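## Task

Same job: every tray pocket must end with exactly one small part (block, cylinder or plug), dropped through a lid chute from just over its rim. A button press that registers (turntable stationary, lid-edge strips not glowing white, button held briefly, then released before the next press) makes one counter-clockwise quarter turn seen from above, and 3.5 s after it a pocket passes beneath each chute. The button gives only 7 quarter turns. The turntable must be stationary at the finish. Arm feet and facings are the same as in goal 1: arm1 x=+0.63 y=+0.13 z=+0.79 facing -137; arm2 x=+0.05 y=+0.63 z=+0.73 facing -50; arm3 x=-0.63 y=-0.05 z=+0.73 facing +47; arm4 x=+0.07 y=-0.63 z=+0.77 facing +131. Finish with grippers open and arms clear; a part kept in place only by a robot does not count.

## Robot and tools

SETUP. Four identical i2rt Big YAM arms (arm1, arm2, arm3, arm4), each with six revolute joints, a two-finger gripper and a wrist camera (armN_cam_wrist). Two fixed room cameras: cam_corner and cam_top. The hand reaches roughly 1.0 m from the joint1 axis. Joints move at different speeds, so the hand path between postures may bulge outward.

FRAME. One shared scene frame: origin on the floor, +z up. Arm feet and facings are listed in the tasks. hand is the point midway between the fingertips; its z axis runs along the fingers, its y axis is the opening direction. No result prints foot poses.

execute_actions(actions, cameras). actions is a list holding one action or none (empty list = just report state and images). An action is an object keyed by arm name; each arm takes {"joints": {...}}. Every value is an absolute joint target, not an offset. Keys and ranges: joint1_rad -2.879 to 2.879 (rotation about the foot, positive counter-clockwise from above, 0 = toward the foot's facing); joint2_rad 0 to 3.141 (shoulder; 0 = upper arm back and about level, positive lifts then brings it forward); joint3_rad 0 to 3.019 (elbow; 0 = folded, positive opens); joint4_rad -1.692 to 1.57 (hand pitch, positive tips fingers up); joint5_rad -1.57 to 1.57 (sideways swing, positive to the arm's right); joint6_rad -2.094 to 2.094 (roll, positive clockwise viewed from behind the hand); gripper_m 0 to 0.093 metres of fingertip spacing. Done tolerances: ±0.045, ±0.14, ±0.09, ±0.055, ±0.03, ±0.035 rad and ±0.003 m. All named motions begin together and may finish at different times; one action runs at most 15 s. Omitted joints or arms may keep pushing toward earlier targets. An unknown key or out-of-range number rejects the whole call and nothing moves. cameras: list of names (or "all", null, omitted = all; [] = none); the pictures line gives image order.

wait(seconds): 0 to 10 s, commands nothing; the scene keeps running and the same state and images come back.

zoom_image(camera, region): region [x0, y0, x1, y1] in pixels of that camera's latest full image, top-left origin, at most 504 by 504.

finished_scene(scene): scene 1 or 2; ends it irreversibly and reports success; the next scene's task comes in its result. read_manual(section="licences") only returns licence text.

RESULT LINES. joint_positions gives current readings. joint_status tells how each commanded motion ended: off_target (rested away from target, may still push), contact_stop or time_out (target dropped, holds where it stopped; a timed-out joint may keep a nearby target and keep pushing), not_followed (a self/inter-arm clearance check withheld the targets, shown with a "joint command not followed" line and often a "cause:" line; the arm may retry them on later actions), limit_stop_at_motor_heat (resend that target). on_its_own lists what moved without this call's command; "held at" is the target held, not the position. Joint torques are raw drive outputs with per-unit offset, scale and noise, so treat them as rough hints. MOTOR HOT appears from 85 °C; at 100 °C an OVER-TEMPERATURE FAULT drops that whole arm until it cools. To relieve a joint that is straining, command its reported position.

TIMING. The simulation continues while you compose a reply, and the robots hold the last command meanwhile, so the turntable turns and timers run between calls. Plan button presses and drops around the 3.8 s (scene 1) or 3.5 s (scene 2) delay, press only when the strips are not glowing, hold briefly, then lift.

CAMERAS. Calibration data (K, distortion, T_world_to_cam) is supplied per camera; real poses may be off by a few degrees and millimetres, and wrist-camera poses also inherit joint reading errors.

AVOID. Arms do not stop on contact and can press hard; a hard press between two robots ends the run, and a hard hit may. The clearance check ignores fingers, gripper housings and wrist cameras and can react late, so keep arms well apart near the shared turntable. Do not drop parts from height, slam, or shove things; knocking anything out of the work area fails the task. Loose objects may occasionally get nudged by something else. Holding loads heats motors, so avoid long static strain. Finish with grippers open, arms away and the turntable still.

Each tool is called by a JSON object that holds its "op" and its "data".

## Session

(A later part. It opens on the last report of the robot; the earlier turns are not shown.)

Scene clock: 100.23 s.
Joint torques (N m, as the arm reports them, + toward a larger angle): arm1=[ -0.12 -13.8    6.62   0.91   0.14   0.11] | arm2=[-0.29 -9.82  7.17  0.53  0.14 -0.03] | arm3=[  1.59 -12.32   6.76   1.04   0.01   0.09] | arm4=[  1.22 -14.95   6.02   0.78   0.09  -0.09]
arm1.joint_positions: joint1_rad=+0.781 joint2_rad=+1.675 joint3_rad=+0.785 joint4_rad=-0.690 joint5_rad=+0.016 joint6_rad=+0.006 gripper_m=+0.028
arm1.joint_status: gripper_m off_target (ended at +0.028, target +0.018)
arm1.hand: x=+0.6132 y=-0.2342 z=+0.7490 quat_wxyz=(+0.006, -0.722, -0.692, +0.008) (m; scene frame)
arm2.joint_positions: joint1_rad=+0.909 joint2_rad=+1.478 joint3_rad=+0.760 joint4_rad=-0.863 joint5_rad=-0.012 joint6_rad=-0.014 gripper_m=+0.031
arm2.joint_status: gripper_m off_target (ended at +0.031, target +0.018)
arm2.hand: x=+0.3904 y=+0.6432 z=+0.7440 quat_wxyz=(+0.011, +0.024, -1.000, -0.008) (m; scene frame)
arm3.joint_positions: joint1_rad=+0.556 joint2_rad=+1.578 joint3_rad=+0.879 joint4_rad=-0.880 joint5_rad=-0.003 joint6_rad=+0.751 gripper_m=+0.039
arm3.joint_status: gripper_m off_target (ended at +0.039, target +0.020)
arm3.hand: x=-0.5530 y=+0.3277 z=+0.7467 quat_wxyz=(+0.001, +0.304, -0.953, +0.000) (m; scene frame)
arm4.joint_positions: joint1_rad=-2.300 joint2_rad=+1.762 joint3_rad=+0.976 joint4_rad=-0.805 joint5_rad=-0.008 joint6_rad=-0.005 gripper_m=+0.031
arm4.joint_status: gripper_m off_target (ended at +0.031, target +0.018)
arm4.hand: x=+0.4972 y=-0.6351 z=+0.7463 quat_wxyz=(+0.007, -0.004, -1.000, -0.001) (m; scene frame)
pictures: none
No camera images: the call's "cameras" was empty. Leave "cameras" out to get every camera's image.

{"op": "execute_actions", "data": {"actions": [{"arm1":{"joints":{"joint2_rad":0.95,"joint3_rad":0.95,"joint4_rad":-1.55}},"arm2":{"joints":{"joint2_rad":0.9,"joint3_rad":1.0,"joint4_rad":-1.65}},"arm3":{"joints":{"joint2_rad":0.95,"joint3_rad":1.05,"joint4_rad":-1.65,"joint6_rad":1.37}},"arm4":{"joints":{"joint2_rad":0.9,"joint3_rad":1.0,"joint4_rad":-1.65}}}], "cameras": []}}

{"op": "execute_actions", "data": {"actions": [{"arm1":{"joints":{"joint1_rad":-0.3}},"arm2":{"joints":{"joint1_rad":-0.77}},"arm3":{"joints":{"joint1_rad":-0.26}},"arm4":{"joints":{"joint1_rad":-0.574}}}], "cameras": []}}

{"op": "execute_actions", "data": {"actions": [{"arm1":{"joints":{"joint2_rad":1.15,"joint3_rad":1.03,"joint4_rad":-1.41}},"arm2":{"joints":{"joint2_rad":1.5,"joint3_rad":1.52,"joint4_rad":-1.55}},"arm3":{"joints":{"joint2_rad":1.4,"joint3_rad":1.42,"joint4_rad":-1.54}},"arm4":{"joints":{"joint2_rad":1.48,"joint3_rad":1.35,"joint4_rad":-1.05}}}]}}

Scene clock: 120.23 s.
Joint torques (N m, as the arm reports them, + toward a larger angle): arm1=[-0.1  -3.36 11.58 -0.28  0.13  0.11] | arm2=[-0.07 -2.53 11.56 -0.06  0.14 -0.03] | arm3=[ 1.2  -3.26 10.01  0.03  0.05  0.09] | arm4=[ 0.92 -3.31  9.39 -0.43  0.11 -0.1 ]
arm1.joint_positions: joint1_rad=+0.781 joint2_rad=+0.945 joint3_rad=+0.925 joint4_rad=-1.537 joint5_rad=+0.016 joint6_rad=+0.006 gripper_m=+0.028
arm1.joint_status: all done
arm1.hand: x=+0.6192 y=-0.1047 z=+1.0141 quat_wxyz=(-0.002, -0.722, -0.692, +0.016) (m; scene frame)
arm2.joint_positions: joint1_rad=+0.909 joint2_rad=+0.885 joint3_rad=+0.978 joint4_rad=-1.643 joint5_rad=-0.012 joint6_rad=-0.014 gripper_m=+0.031
arm2.joint_status: all done
arm2.hand: x=+0.2736 y=+0.6385 z=+0.9850 quat_wxyz=(-0.005, +0.024, -1.000, -0.008) (m; scene frame)
arm3.joint_positions: joint1_rad=+0.556 joint2_rad=+0.945 joint3_rad=+1.020 joint4_rad=-1.639 joint5_rad=-0.003 joint6_rad=+1.360 gripper_m=+0.039
arm3.joint_status: all done
arm3.hand: x=-0.5832 y=+0.1840 z=+0.9884 quat_wxyz=(-0.001, +0.004, -1.000, -0.006) (m; scene frame)
arm4.joint_positions: joint1_rad=-2.300 joint2_rad=+0.898 joint3_rad=+0.976 joint4_rad=-1.637 joint5_rad=-0.008 joint6_rad=-0.005 gripper_m=+0.031
arm4.joint_status: all done
arm4.hand: x=+0.2927 y=-0.6306 z=+1.0246 quat_wxyz=(-0.009, -0.004, -1.000, -0.001) (m; scene frame)
pictures: none
No camera images: the call's "cameras" was empty. Leave "cameras" out to get every camera's image.

Scene clock: 122.10 s.
Joint torques (N m, as the arm reports them, + toward a larger angle): arm1=[-1.31 -3.3  11.53 -0.32  0.12  0.11] | arm2=[ 0.11 -2.78 11.52 -0.04  0.15 -0.02] | arm3=[ 0.87 -3.69 10.15  0.12  0.04  0.09] | arm4=[ 0.77 -3.73  9.36 -0.5   0.11 -0.09]
arm1.joint_positions: joint1_rad=-0.293 joint2_rad=+0.945 joint3_rad=+0.925 joint4_rad=-1.537 joint5_rad=+0.016 joint6_rad=+0.006 gripper_m=+0.028
arm1.joint_status: all done
arm1.hand: x=+0.4143 y=+0.0315 z=+1.0135 quat_wxyz=(+0.001, -0.974, -0.225, +0.012) (m; scene frame)
arm2.joint_positions: joint1_rad=-0.765 joint2_rad=+0.889 joint3_rad=+0.978 joint4_rad=-1.643 joint5_rad=-0.012 joint6_rad=-0.014 gripper_m=+0.031
arm2.joint_status: all done
arm2.hand: x=+0.0403 y=+0.4092 z=+0.9859 quat_wxyz=(-0.005, -0.726, -0.687, +0.005) (m; scene frame)
arm3.joint_positions: joint1_rad=-0.252 joint2_rad=+0.948 joint3_rad=+1.020 joint4_rad=-1.639 joint5_rad=-0.003 joint6_rad=+1.361 gripper_m=+0.039
arm3.joint_status: all done
arm3.hand: x=-0.4294 y=+0.0777 z=+0.9878 quat_wxyz=(+0.000, -0.390, -0.921, -0.006) (m; scene frame)
arm4.joint_positions: joint1_rad=-0.576 joint2_rad=+0.898 joint3_rad=+0.976 joint4_rad=-1.637 joint5_rad=-0.008 joint6_rad=-0.005 gripper_m=+0.031
arm4.joint_status: all done
arm4.hand: x=+0.0382 y=-0.4080 z=+1.0218 quat_wxyz=(+0.000, +0.756, -0.654, -0.003) (m; scene frame)
pictures: none
No camera images: the call's "cameras" was empty. Leave "cameras" out to get every camera's image.

Scene clock: 123.43 s.
Joint torques (N m, as the arm reports them, + toward a larger angle): arm1=[-1.34 -8.35 12.63  0.75  0.12  0.11] | arm2=[ 0.05 -9.63 15.7   0.69  0.14 -0.03] | arm3=[  0.78 -12.87  11.92   0.63   0.06   0.09] | arm4=[  0.52 -14.35  11.35   1.5    0.11  -0.06]
arm1.joint_positions: joint1_rad=-0.293 joint2_rad=+1.162 joint3_rad=+0.989 joint4_rad=-1.422 joint5_rad=+0.016 joint6_rad=+0.006 gripper_m=+0.028
arm1.joint_status: all done
arm1.hand: x=+0.3573 y=+0.0030 z=+0.9839 quat_wxyz=(+0.006, -0.974, -0.225, -0.006) (m; scene frame)
arm2.joint_positions: joint1_rad=-0.765 joint2_rad=+1.472 joint3_rad=+1.453 joint4_rad=-1.563 joint5_rad=-0.012 joint6_rad=-0.013 gripper_m=+0.031
arm2.joint_status: all done
arm2.hand: x=+0.0259 y=+0.1991 z=+0.9910 quat_wxyz=(+0.004, -0.727, -0.687, -0.005) (m; scene frame)
arm3.joint_positions: joint1_rad=-0.252 joint2_rad=+1.413 joint3_rad=+1.362 joint4_rad=-1.545 joint5_rad=-0.003 joint6_rad=+1.361 gripper_m=+0.039
arm3.joint_status: all done
arm3.hand: x=-0.2884 y=+0.1661 z=+0.9793 quat_wxyz=(+0.008, -0.390, -0.921, +0.006) (m; scene frame)
arm4.joint_positions: joint1_rad=-0.576 joint2_rad=+1.502 joint3_rad=+1.302 joint4_rad=-1.069 joint5_rad=-0.008 joint6_rad=-0.005 gripper_m=+0.031
arm4.joint_status: all done
arm4.hand: x=-0.0017 y=-0.1230 z=+0.9687 quat_wxyz=(-0.095, +0.749, -0.646, -0.111) (m; scene frame)
pictures: arm1_cam_wrist, arm2_cam_wrist, arm3_cam_wrist, arm4_cam_wrist, cam_corner, cam_top
camera_calibration (this result's frames):
arm1_cam_wrist: T_world_to_cam=[[-0.42932, 0.902798, 0.0253166, 0.120893], [0.725131, 0.32785, 0.605556, -0.853776], [0.538395, 0.278335, -0.7954, 0.711293], [0, 0, 0, 1]] pos_world=[0.288046, -0.0272092, 1.07971]
arm2_cam_wrist: T_world_to_cam=[[-0.997562, 0.0689634, -0.0106371, 0.0265943], [0.0490935, 0.801969, 0.595345, -0.747188], [0.0495876, 0.593371, -0.8034, 0.800628], [0, 0, 0, 1]] pos_world=[0.0235103, 0.122318, 1.08834]
arm3_cam_wrist: T_world_to_cam=[[-0.715691, -0.697738, 0.0307817, -0.120169], [-0.547805, 0.588149, 0.594971, -0.831528], [-0.433238, 0.408953, -0.803158, 0.721203], [0, 0, 0, 1]] pos_world=[-0.229067, 0.110278, 1.07767]
arm4_cam_wrist: T_world_to_cam=[[0.991353, 0.131077, 0.0062217, 0.00725734], [0.12163, -0.935631, 0.331363, -0.431227], [0.0492554, -0.327741, -0.943483, 0.996805], [0, 0, 0, 1]] pos_world=[-0.00384236, -0.0777272, 1.08332]
Images, in order (width x height): arm1_cam_wrist 616x616, arm2_cam_wrist 616x616, arm3_cam_wrist 616x616, arm4_cam_wrist 616x616, cam_corner 896x504, cam_top 896x504.

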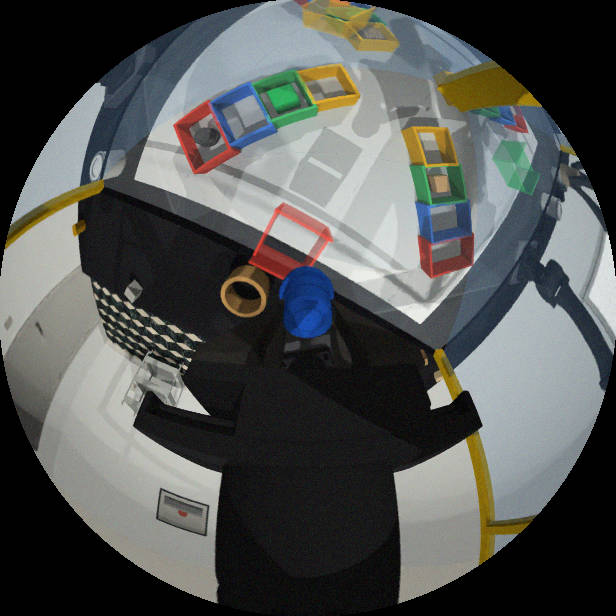

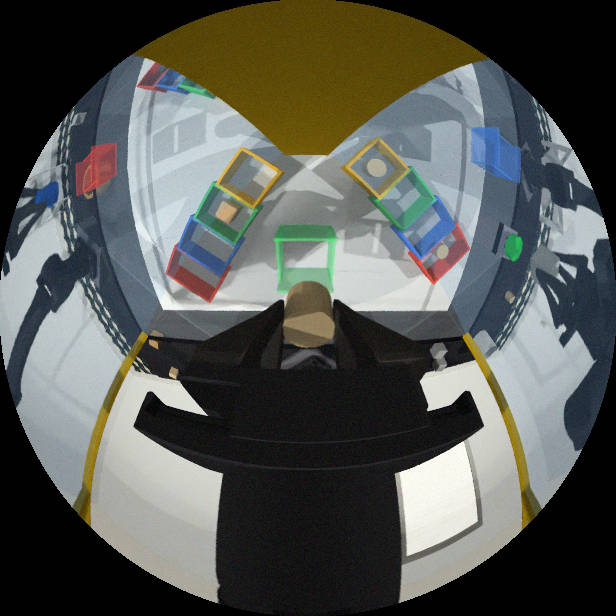

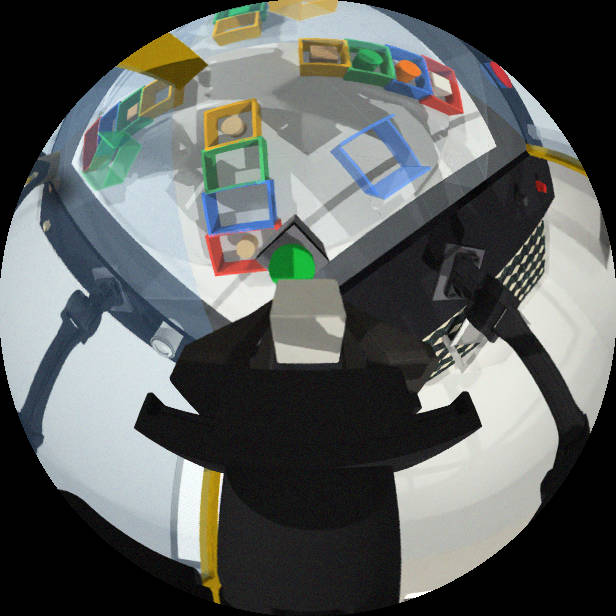

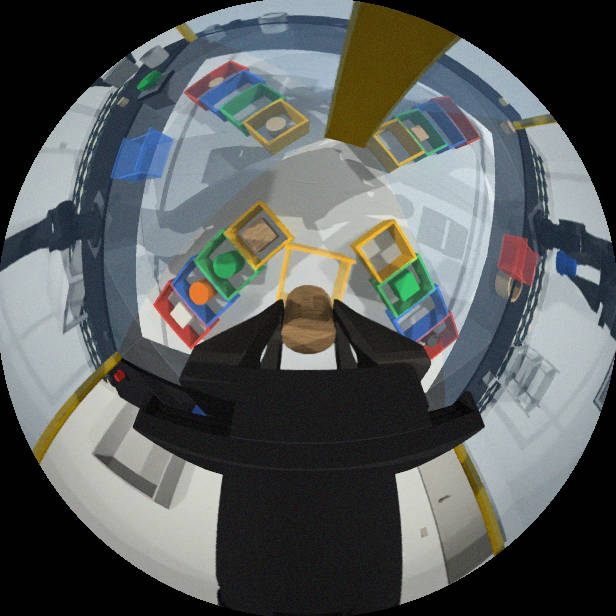

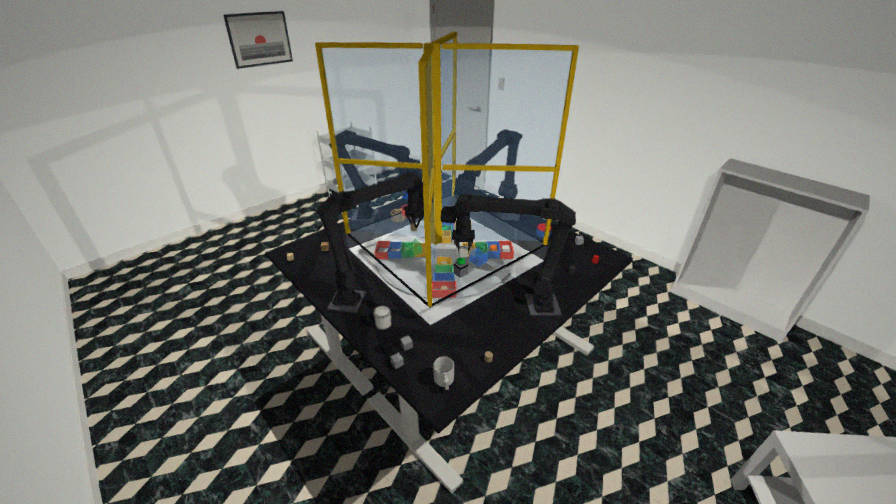

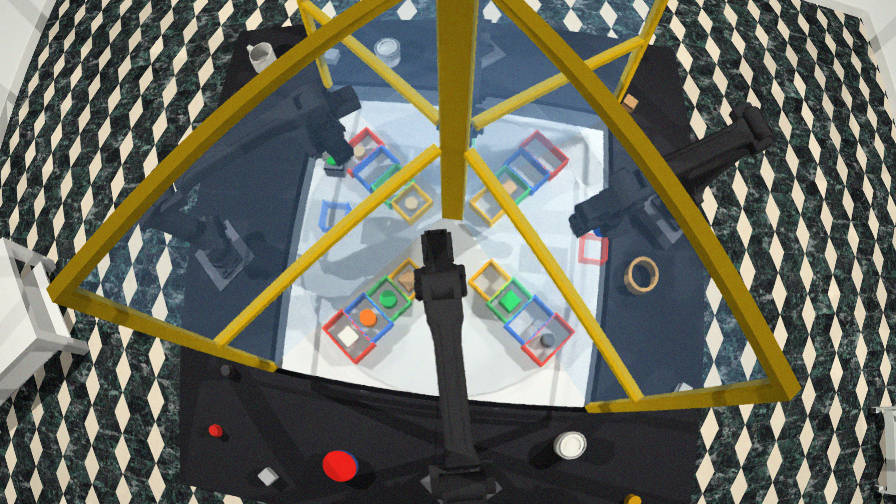

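{"op": "execute_actions", "data": {"actions": [{"arm1":{"joints":{"joint1_rad":-0.262,"joint2_rad":1.17,"joint3_rad":0.872,"joint4_rad":-1.24}},"arm2":{"joints":{"joint2_rad":1.457,"joint3_rad":1.285,"joint4_rad":-1.385}},"arm3":{"joints":{"joint1_rad":-0.278,"joint2_rad":1.42,"joint3_rad":1.325,"joint4_rad":-1.445}},"arm4":{"joints":{"joint1_rad":-0.597,"joint2_rad":1.505,"joint3_rad":1.21,"joint4_rad":-0.89}}}]}}

Scene clock: 140.27 s.
Joint torques (N m, as the arm reports them, + toward a larger angle): arm1=[ 0.08 -6.79 10.04  0.97  0.12  0.11] | arm2=[ -0.07 -10.35   9.44   0.49   0.13  -0.04] | arm3=[  0.52 -12.23   8.29   1.16   0.04   0.08] | arm4=[  0.33 -13.15   8.39   1.53   0.1   -0.09]
arm1.joint_positions: joint1_rad=-0.271 joint2_rad=+1.168 joint3_rad=+0.861 joint4_rad=-1.255 joint5_rad=+0.016 joint6_rad=+0.006 gripper_m=+0.028
arm1.joint_status: all done
arm1.hand: x=+0.3616 y=-0.0026 z=+0.9346 quat_wxyz=(+0.002, -0.972, -0.236, +0.010) (m; scene frame)
arm2.joint_positions: joint1_rad=-0.765 joint2_rad=+1.447 joint3_rad=+1.285 joint4_rad=-1.394 joint5_rad=-0.012 joint6_rad=-0.013 gripper_m=+0.031
arm2.joint_status: all done
arm2.hand: x=+0.0258 y=+0.2072 z=+0.9373 quat_wxyz=(-0.005, -0.726, -0.687, +0.004) (m; scene frame)
arm3.joint_positions: joint1_rad=-0.268 joint2_rad=+1.419 joint3_rad=+1.322 joint4_rad=-1.458 joint5_rad=-0.003 joint6_rad=+1.361 gripper_m=+0.039
arm3.joint_status: all done
arm3.hand: x=-0.2753 y=+0.1669 z=+0.9620 quat_wxyz=(-0.004, -0.397, -0.918, -0.011) (m; scene frame)
arm4.joint_positions: joint1_rad=-0.593 joint2_rad=+1.507 joint3_rad=+1.203 joint4_rad=-0.910 joint5_rad=-0.008 joint6_rad=-0.005 gripper_m=+0.031
arm4.joint_status: all done
arm4.hand: x=+0.0067 y=-0.1170 z=+0.9351 quat_wxyz=(-0.115, +0.740, -0.650, -0.131) (m; scene frame)
pictures: arm1_cam_wrist, arm2_cam_wrist, arm3_cam_wrist, arm4_cam_wrist, cam_corner, cam_top
camera_calibration (this result's frames):
arm1_cam_wrist: T_world_to_cam=[[-0.447532, 0.89392, 0.0249587, 0.135867], [0.735422, 0.352015, 0.578999, -0.80403], [0.508793, 0.277476, -0.814946, 0.700319], [0, 0, 0, 1]] pos_world=[0.295789, -0.032745, 1.03286]
arm2_cam_wrist: T_world_to_cam=[[-0.9976, 0.0684225, -0.0106381, 0.0255661], [0.0499012, 0.816899, 0.574618, -0.705421], [0.0480071, 0.572708, -0.818352, 0.770971], [0, 0, 0, 1]] pos_world=[0.0236941, 0.132967, 1.03655]
arm3_cam_wrist: T_world_to_cam=[[-0.7267, -0.686879, -0.0102108, -0.075193], [-0.559885, 0.5836, 0.588166, -0.810518], [-0.39804, 0.433137, -0.808676, 0.723576], [0, 0, 0, 1]] pos_world=[-0.220428, 0.107963, 1.06109]
arm4_cam_wrist: T_world_to_cam=[[0.993511, 0.113583, 0.00586387, -0.00342721], [0.107506, -0.954686, 0.277519, -0.367365], [0.0371195, -0.275088, -0.960702, 0.988936], [0, 0, 0, 1]] pos_world=[0.00619015, -0.0782849, 1.05204]
Images, in order (width x height): arm1_cam_wrist 616x616, arm2_cam_wrist 616x616, arm3_cam_wrist 616x616, arm4_cam_wrist 616x616, cam_corner 896x504, cam_top 896x504.

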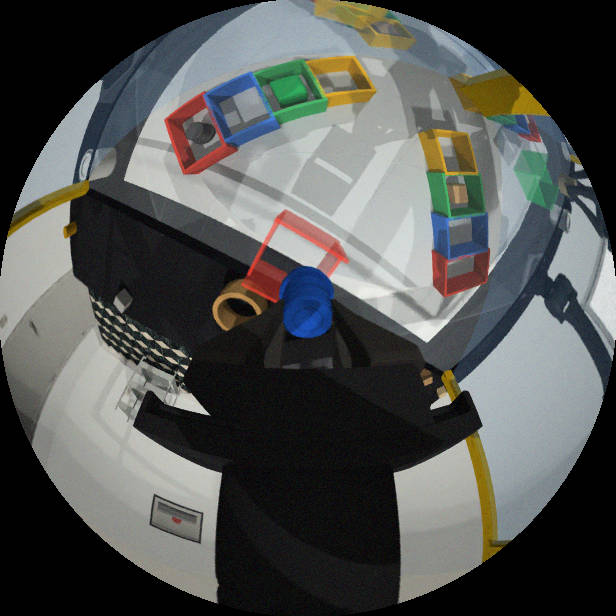

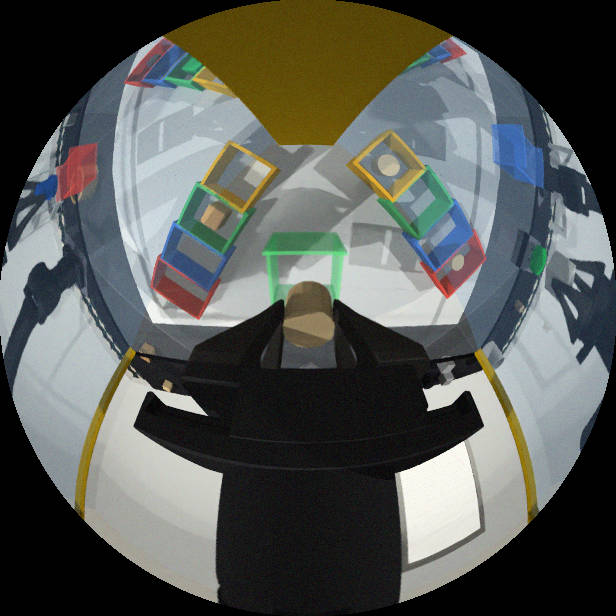

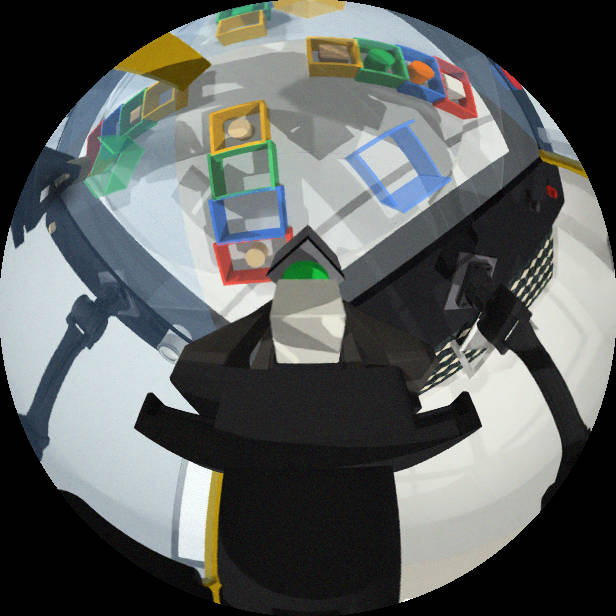

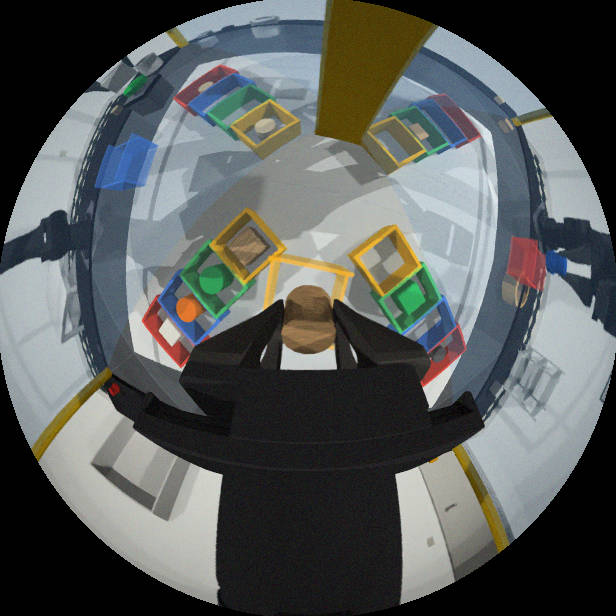

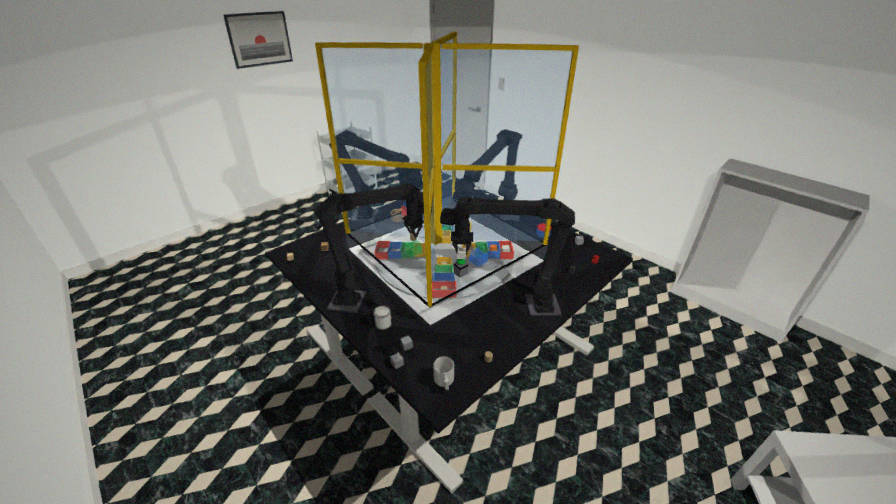

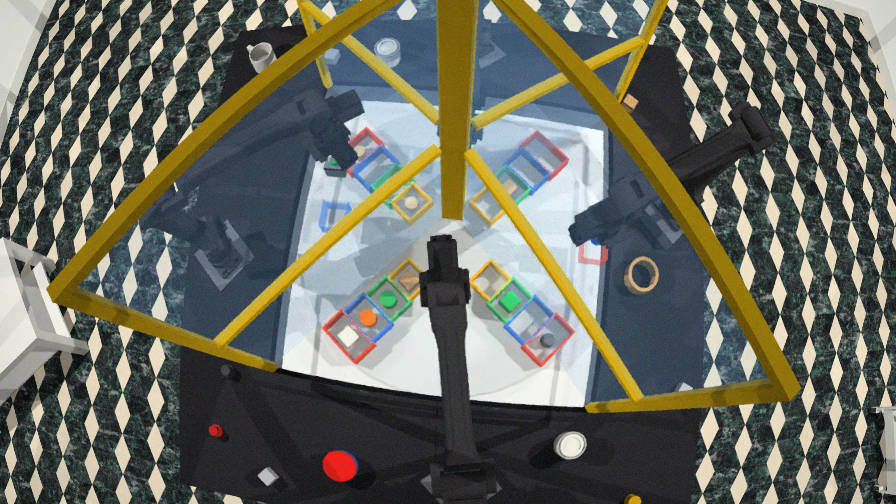

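{"op": "execute_actions", "data": {"actions": [{"arm3":{"joints":{"joint1_rad":-0.582,"joint2_rad":1.32,"joint3_rad":1.165,"joint4_rad":-1.385,"joint6_rad":1.94}},"arm1":{"joints":{"joint1_rad":-0.245,"joint2_rad":1.185}}}], "cameras": ["arm3_cam_wrist","arm1_cam_wrist"]}}

Scene clock: 148.67 s.
Joint torques (N m, as the arm reports them, + toward a larger angle): arm1=[ 0.1  -6.43 10.01  0.95  0.12  0.11] | arm2=[ -0.12 -10.29   9.38   0.51   0.14  -0.03] | arm3=[ 2.21 -9.9   7.87  0.96  0.02  0.14] | arm4=[  0.05 -12.98   8.32   1.66   0.1   -0.06]
arm1.joint_positions: joint1_rad=-0.255 joint2_rad=+1.176 joint3_rad=+0.861 joint4_rad=-1.255 joint5_rad=+0.016 joint6_rad=+0.006 gripper_m=+0.028
arm1.joint_status: all done
arm1.hand: x=+0.3637 y=-0.0069 z=+0.9324 quat_wxyz=(+0.003, -0.970, -0.244, +0.006) (m; scene frame)
arm2.joint_positions: joint1_rad=-0.765 joint2_rad=+1.447 joint3_rad=+1.285 joint4_rad=-1.394 joint5_rad=-0.012 joint6_rad=-0.013 gripper_m=+0.031
arm2.joint_status: not commanded
arm2.hand: x=+0.0258 y=+0.2072 z=+0.9373 quat_wxyz=(-0.005, -0.726, -0.687, +0.004) (m; scene frame)
arm3.joint_positions: joint1_rad=-0.588 joint2_rad=+1.324 joint3_rad=+1.163 joint4_rad=-1.399 joint5_rad=-0.003 joint6_rad=+1.929 gripper_m=+0.039
arm3.joint_status: all done
arm3.hand: x=-0.2652 y=+0.0350 z=+0.9362 quat_wxyz=(-0.001, -0.753, -0.658, -0.009) (m; scene frame)
arm4.joint_positions: joint1_rad=-0.593 joint2_rad=+1.507 joint3_rad=+1.203 joint4_rad=-0.910 joint5_rad=-0.008 joint6_rad=-0.005 gripper_m=+0.031
arm4.joint_status: not commanded
arm4.hand: x=+0.0067 y=-0.1170 z=+0.9351 quat_wxyz=(-0.115, +0.740, -0.650, -0.131) (m; scene frame)
pictures: arm1_cam_wrist, arm3_cam_wrist
camera_calibration (this result's frames):
arm1_cam_wrist: T_world_to_cam=[[-0.462023, 0.886508, 0.0252545, 0.145724], [0.725676, 0.361525, 0.585401, -0.805141], [0.509833, 0.288795, -0.810351, 0.694066], [0, 0, 0, 1]] pos_world=[0.297741, -0.0385504, 1.03009]
arm3_cam_wrist: T_world_to_cam=[[-0.99146, 0.130412, -0.000214426, -0.266843], [0.104488, 0.795355, 0.59707, -0.552278], [0.0780355, 0.591948, -0.802189, 0.878529], [0, 0, 0, 1]] pos_world=[-0.275415, -0.0459871, 1.03444]
Images, in order (width x height): arm1_cam_wrist 616x616, arm3_cam_wrist 616x616.

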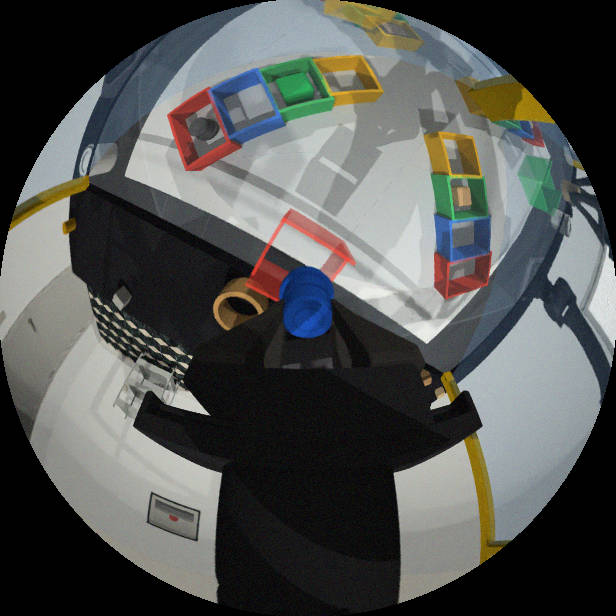

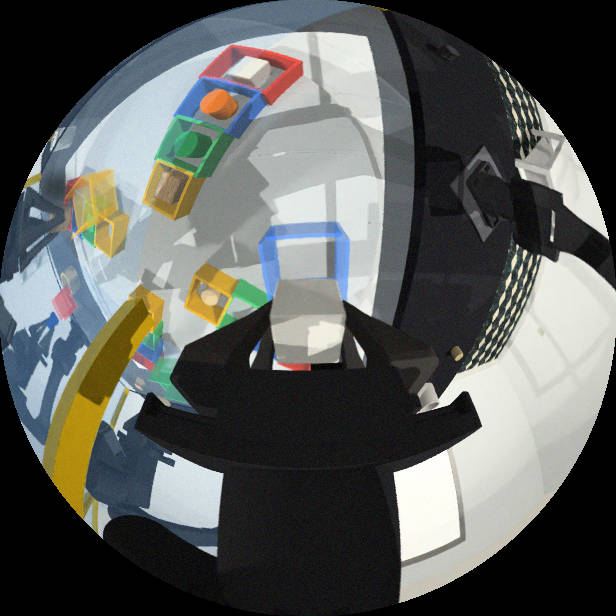

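{"op": "execute_actions", "data": {"actions": [{"arm3":{"joints":{"joint1_rad":-0.262,"joint2_rad":1.4,"joint3_rad":1.36,"joint4_rad":-1.47,"joint6_rad":1.37}}}], "cameras": ["arm3_cam_wrist"]}}

Scene clock: 154.13 s.
Joint torques (N m, as the arm reports them, + toward a larger angle): arm1=[ 0.1  -6.45 10.    0.94  0.13  0.11] | arm2=[ -0.04 -10.29   9.36   0.56   0.15  -0.02] | arm3=[  0.94 -12.16  11.04   0.04   0.09  -0.07] | arm4=[  0.24 -12.97   8.34   1.6    0.13  -0.09]
arm1.joint_positions: joint1_rad=-0.255 joint2_rad=+1.176 joint3_rad=+0.861 joint4_rad=-1.255 joint5_rad=+0.016 joint6_rad=+0.006 gripper_m=+0.028
arm1.joint_status: not commanded
arm1.hand: x=+0.3637 y=-0.0069 z=+0.9324 quat_wxyz=(+0.003, -0.970, -0.244, +0.006) (m; scene frame)
arm2.joint_positions: joint1_rad=-0.765 joint2_rad=+1.447 joint3_rad=+1.285 joint4_rad=-1.394 joint5_rad=-0.012 joint6_rad=-0.013 gripper_m=+0.031
arm2.joint_status: not commanded
arm2.hand: x=+0.0258 y=+0.2072 z=+0.9373 quat_wxyz=(-0.005, -0.726, -0.687, +0.004) (m; scene frame)
arm3.joint_positions: joint1_rad=-0.252 joint2_rad=+1.407 joint3_rad=+1.313 joint4_rad=-1.458 joint5_rad=-0.005 joint6_rad=+1.380 gripper_m=+0.039
arm3.joint_status: all done
arm3.hand: x=-0.2822 y=+0.1707 z=+0.9632 quat_wxyz=(-0.004, -0.398, -0.917, -0.012) (m; scene frame)
arm4.joint_positions: joint1_rad=-0.593 joint2_rad=+1.507 joint3_rad=+1.203 joint4_rad=-0.910 joint5_rad=-0.008 joint6_rad=-0.005 gripper_m=+0.031
arm4.joint_status: not commanded
arm4.hand: x=+0.0067 y=-0.1170 z=+0.9351 quat_wxyz=(-0.115, +0.740, -0.650, -0.131) (m; scene frame)
pictures: arm3_cam_wrist
camera_calibration (this result's frames):
arm3_cam_wrist: T_world_to_cam=[[-0.72849, -0.684923, -0.0134948, -0.0752235], [-0.559256, 0.583222, 0.58914, -0.818058], [-0.395645, 0.43673, -0.807918, 0.719522], [0, 0, 0, 1]] pos_world=[-0.227628, 0.11135, 1.06225]
Images, in order (width x height): arm3_cam_wrist 616x616.

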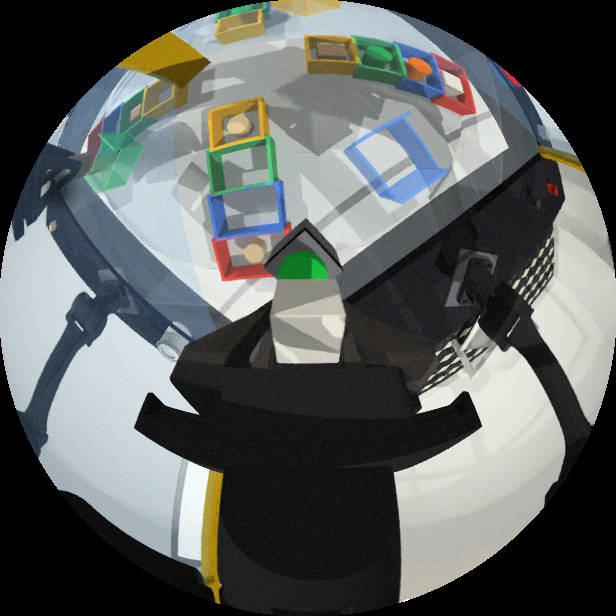

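{"op": "execute_actions", "data": {"actions": [{"arm3":{"joints":{"joint2_rad":1.5}}}], "cameras": ["cam_top"]}}

{"op": "execute_actions", "data": {"actions": [{"arm3":{"joints":{"joint2_rad":1.4}}}], "cameras": []}}

{"op": "execute_actions", "data": {"actions": [{"arm3":{"joints":{"joint1_rad":-0.582,"joint2_rad":1.32,"joint3_rad":1.165,"joint4_rad":-1.385,"joint6_rad":1.94}}}], "cameras": ["cam_top"]}}

{"op": "wait", "data": {"seconds": 8}}

Scene clock: 161.53 s.
Joint torques (N m, as the arm reports them, + toward a larger angle): arm1=[ 0.13 -6.4  10.    0.95  0.13  0.11] | arm2=[  0.07 -10.3    9.4    0.55   0.15  -0.03] | arm3=[  0.44 -10.14   9.65   0.15   0.13  -0.08] | arm4=[  0.1  -12.6    8.39   1.69   0.11  -0.08]
arm1.joint_positions: joint1_rad=-0.255 joint2_rad=+1.176 joint3_rad=+0.861 joint4_rad=-1.255 joint5_rad=+0.016 joint6_rad=+0.006 gripper_m=+0.028
arm1.joint_status: not commanded
arm1.hand: x=+0.3637 y=-0.0069 z=+0.9324 quat_wxyz=(+0.003, -0.970, -0.244, +0.006) (m; scene frame)
arm2.joint_positions: joint1_rad=-0.765 joint2_rad=+1.447 joint3_rad=+1.285 joint4_rad=-1.394 joint5_rad=-0.012 joint6_rad=-0.013 gripper_m=+0.031
arm2.joint_status: not commanded
arm2.hand: x=+0.0258 y=+0.2072 z=+0.9373 quat_wxyz=(-0.005, -0.726, -0.687, +0.004) (m; scene frame)
arm3.joint_positions: joint1_rad=-0.252 joint2_rad=+1.482 joint3_rad=+1.333 joint4_rad=-1.462 joint5_rad=-0.005 joint6_rad=+1.379 gripper_m=+0.039
arm3.joint_status: all done
arm3.hand: x=-0.2722 y=+0.1771 z=+0.9409 quat_wxyz=(+0.013, -0.398, -0.917, +0.012) (m; scene frame)
arm4.joint_positions: joint1_rad=-0.593 joint2_rad=+1.507 joint3_rad=+1.203 joint4_rad=-0.910 joint5_rad=-0.008 joint6_rad=-0.005 gripper_m=+0.031
arm4.joint_status: not commanded
arm4.hand: x=+0.0067 y=-0.1170 z=+0.9351 quat_wxyz=(-0.115, +0.740, -0.650, -0.131) (m; scene frame)
pictures: cam_top
Images, in order (width x height): cam_top 896x504.

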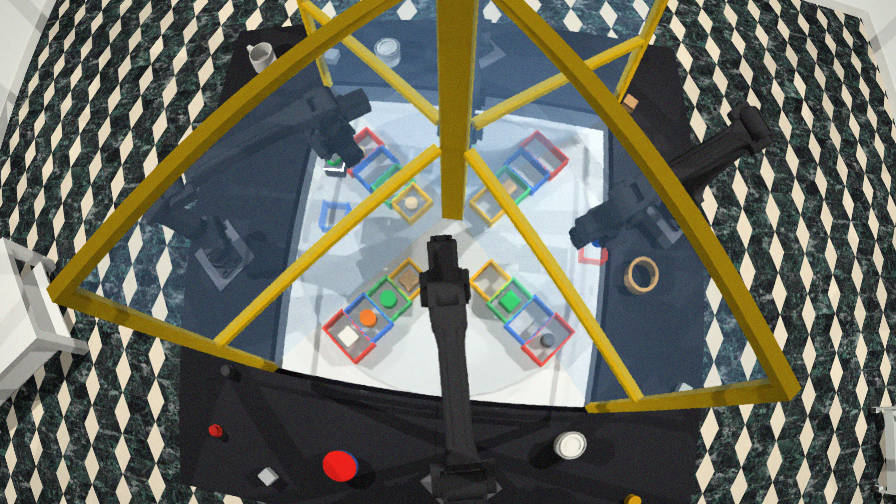

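Scene clock: 162.47 s.
Joint torques (N m, as the arm reports them, + toward a larger angle): arm1=[ 0.13 -6.46 10.02  0.96  0.13  0.11] | arm2=[  0.09 -10.36   9.38   0.6    0.14  -0.03] | arm3=[  0.76 -11.07  10.12   0.3    0.15  -0.11] | arm4=[ -0.33 -12.91   8.37   1.62   0.11  -0.11]
arm1.joint_positions: joint1_rad=-0.255 joint2_rad=+1.176 joint3_rad=+0.861 joint4_rad=-1.255 joint5_rad=+0.016 joint6_rad=+0.006 gripper_m=+0.028
arm1.joint_status: not commanded
arm1.hand: x=+0.3637 y=-0.0069 z=+0.9324 quat_wxyz=(+0.003, -0.970, -0.244, +0.006) (m; scene frame)
arm2.joint_positions: joint1_rad=-0.765 joint2_rad=+1.447 joint3_rad=+1.285 joint4_rad=-1.394 joint5_rad=-0.012 joint6_rad=-0.013 gripper_m=+0.031
arm2.joint_status: not commanded
arm2.hand: x=+0.0258 y=+0.2072 z=+0.9373 quat_wxyz=(-0.005, -0.726, -0.687, +0.004) (m; scene frame)
arm3.joint_positions: joint1_rad=-0.252 joint2_rad=+1.397 joint3_rad=+1.333 joint4_rad=-1.462 joint5_rad=-0.005 joint6_rad=+1.379 gripper_m=+0.039
arm3.joint_status: all done
arm3.hand: x=-0.2795 y=+0.1725 z=+0.9748 quat_wxyz=(-0.011, -0.398, -0.917, -0.023) (m; scene frame)
arm4.joint_positions: joint1_rad=-0.593 joint2_rad=+1.507 joint3_rad=+1.203 joint4_rad=-0.910 joint5_rad=-0.008 joint6_rad=-0.005 gripper_m=+0.031
arm4.joint_status: not commanded
arm4.hand: x=+0.0067 y=-0.1170 z=+0.9351 quat_wxyz=(-0.115, +0.740, -0.650, -0.131) (m; scene frame)
pictures: none
No camera images: the call's "cameras" was empty. Leave "cameras" out to get every camera's image.

Scene clock: 164.03 s.
Joint torques (N m, as the arm reports them, + toward a larger angle): arm1=[ 0.11 -6.49  9.98  0.93  0.13  0.11] | arm2=[ -0.13 -10.24   9.38   0.53   0.14  -0.03] | arm3=[ 1.94 -9.96  8.16  0.96  0.01  0.06] | arm4=[ -0.03 -12.77   8.18   1.56   0.11  -0.12]
arm1.joint_positions: joint1_rad=-0.255 joint2_rad=+1.176 joint3_rad=+0.861 joint4_rad=-1.255 joint5_rad=+0.016 joint6_rad=+0.006 gripper_m=+0.028
arm1.joint_status: not commanded
arm1.hand: x=+0.3637 y=-0.0069 z=+0.9324 quat_wxyz=(+0.003, -0.970, -0.244, +0.006) (m; scene frame)
arm2.joint_positions: joint1_rad=-0.765 joint2_rad=+1.447 joint3_rad=+1.285 joint4_rad=-1.394 joint5_rad=-0.012 joint6_rad=-0.013 gripper_m=+0.031
arm2.joint_status: not commanded
arm2.hand: x=+0.0258 y=+0.2072 z=+0.9373 quat_wxyz=(-0.005, -0.726, -0.687, +0.004) (m; scene frame)
arm3.joint_positions: joint1_rad=-0.587 joint2_rad=+1.323 joint3_rad=+1.158 joint4_rad=-1.398 joint5_rad=-0.003 joint6_rad=+1.929 gripper_m=+0.039
arm3.joint_status: all done
arm3.hand: x=-0.2667 y=+0.0348 z=+0.9346 quat_wxyz=(+0.000, -0.753, -0.658, -0.007) (m; scene frame)
arm4.joint_positions: joint1_rad=-0.593 joint2_rad=+1.507 joint3_rad=+1.203 joint4_rad=-0.910 joint5_rad=-0.008 joint6_rad=-0.005 gripper_m=+0.031
arm4.joint_status: not commanded
arm4.hand: x=+0.0067 y=-0.1170 z=+0.9351 quat_wxyz=(-0.115, +0.740, -0.650, -0.131) (m; scene frame)
pictures: cam_top
Images, in order (width x height): cam_top 896x504.

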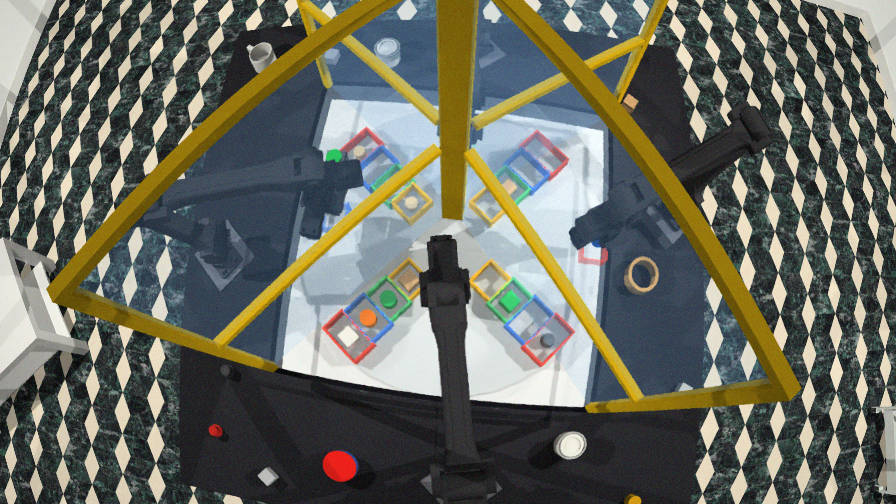

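Scene clock: 172.03 s.
Joint torques (N m, as the arm reports them, + toward a larger angle): arm1=[ 0.1  -6.49 10.    0.93  0.12  0.11] | arm2=[  0.32 -10.15   9.4    0.57   0.15  -0.02] | arm3=[ 1.94 -9.98  8.16  1.05  0.    0.1 ] | arm4=[  0.05 -12.66   8.34   1.59   0.06  -0.11]
arm1.joint_positions: joint1_rad=-0.255 joint2_rad=+1.176 joint3_rad=+0.861 joint4_rad=-1.255 joint5_rad=+0.016 joint6_rad=+0.006 gripper_m=+0.028
arm1.joint_status: not commanded
arm1.hand: x=+0.3637 y=-0.0069 z=+0.9324 quat_wxyz=(+0.003, -0.970, -0.244, +0.006) (m; scene frame)
arm2.joint_positions: joint1_rad=-0.765 joint2_rad=+1.447 joint3_rad=+1.285 joint4_rad=-1.394 joint5_rad=-0.012 joint6_rad=-0.013 gripper_m=+0.031
arm2.joint_status: not commanded
arm2.hand: x=+0.0258 y=+0.2072 z=+0.9373 quat_wxyz=(-0.005, -0.726, -0.687, +0.004) (m; scene frame)
arm3.joint_positions: joint1_rad=-0.587 joint2_rad=+1.323 joint3_rad=+1.158 joint4_rad=-1.398 joint5_rad=-0.003 joint6_rad=+1.930 gripper_m=+0.039
arm3.joint_status: all done
arm3.hand: x=-0.2667 y=+0.0348 z=+0.9346 quat_wxyz=(+0.000, -0.753, -0.658, -0.007) (m; scene frame)
arm4.joint_positions: joint1_rad=-0.593 joint2_rad=+1.507 joint3_rad=+1.203 joint4_rad=-0.910 joint5_rad=-0.008 joint6_rad=-0.005 gripper_m=+0.031
arm4.joint_status: not commanded
arm4.hand: x=+0.0067 y=-0.1170 z=+0.9351 quat_wxyz=(-0.115, +0.740, -0.650, -0.131) (m; scene frame)
wait: 8.00 s; at rest by 0.27 s
pictures: arm1_cam_wrist, arm2_cam_wrist, arm3_cam_wrist, arm4_cam_wrist, cam_corner, cam_top
camera_calibration (this result's frames):
arm1_cam_wrist: T_world_to_cam=[[-0.462023, 0.886508, 0.0252545, 0.145724], [0.725676, 0.361525, 0.585401, -0.805141], [0.509833, 0.288795, -0.810351, 0.694066], [0, 0, 0, 1]] pos_world=[0.297741, -0.0385504, 1.03009]
arm2_cam_wrist: T_world_to_cam=[[-0.9976, 0.0684225, -0.0106381, 0.0255661], [0.0499012, 0.816899, 0.574618, -0.705421], [0.0480071, 0.572708, -0.818352, 0.770971], [0, 0, 0, 1]] pos_world=[0.0236941, 0.132967, 1.03655]
arm3_cam_wrist: T_world_to_cam=[[-0.991406, 0.130774, 0.00336787, -0.271632], [0.106999, 0.795819, 0.596006, -0.549363], [0.075262, 0.591244, -0.802973, 0.877474], [0, 0, 0, 1]] pos_world=[-0.276557, -0.0460851, 1.03293]
arm4_cam_wrist: T_world_to_cam=[[0.993511, 0.113583, 0.00586387, -0.00342721], [0.107506, -0.954686, 0.277519, -0.367365], [0.0371195, -0.275088, -0.960702, 0.988936], [0, 0, 0, 1]] pos_world=[0.00619015, -0.0782849, 1.05204]
Images, in order (width x height): arm1_cam_wrist 616x616, arm2_cam_wrist 616x616, arm3_cam_wrist 616x616, arm4_cam_wrist 616x616, cam_corner 896x504, cam_top 896x504.

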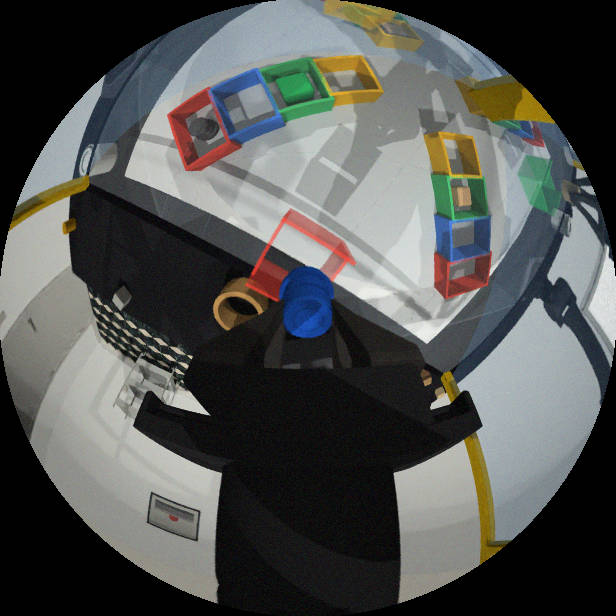

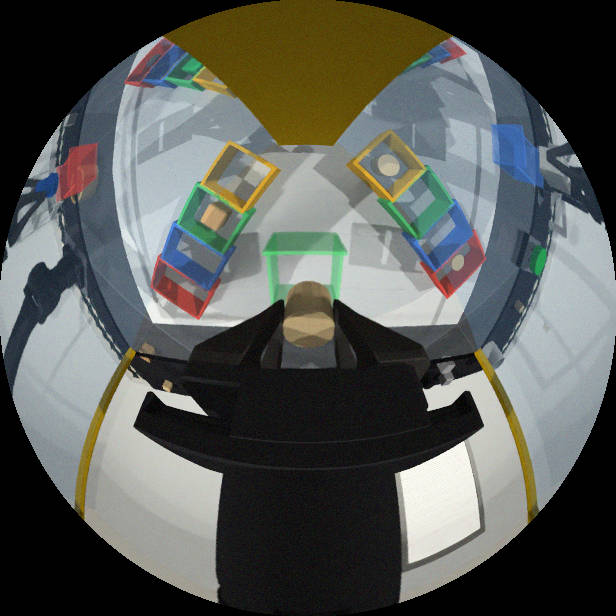

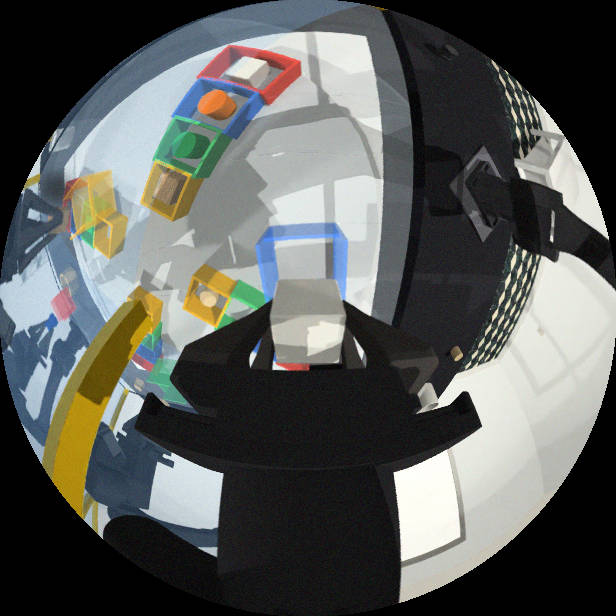

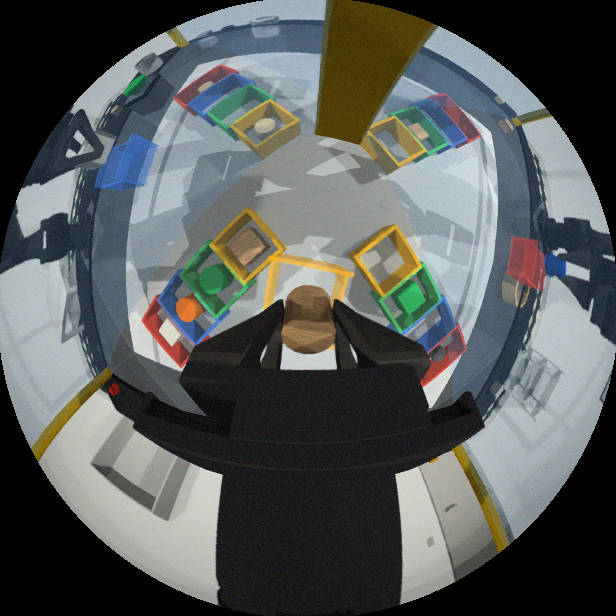

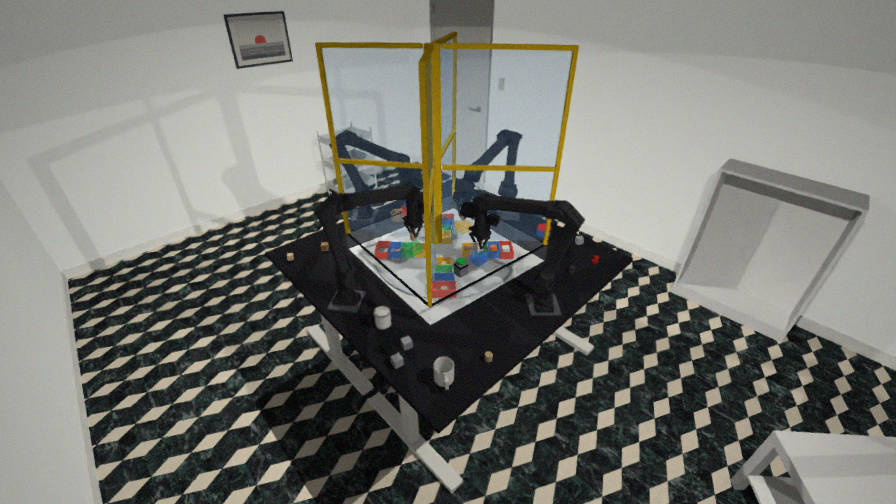

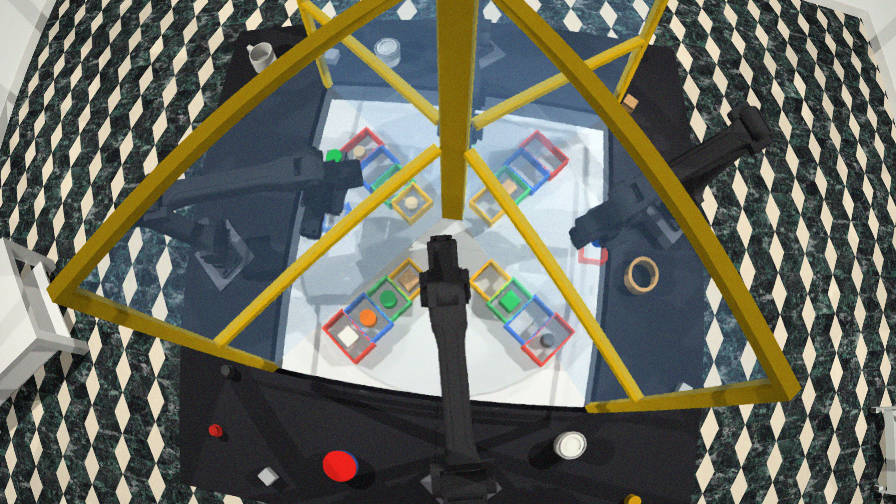

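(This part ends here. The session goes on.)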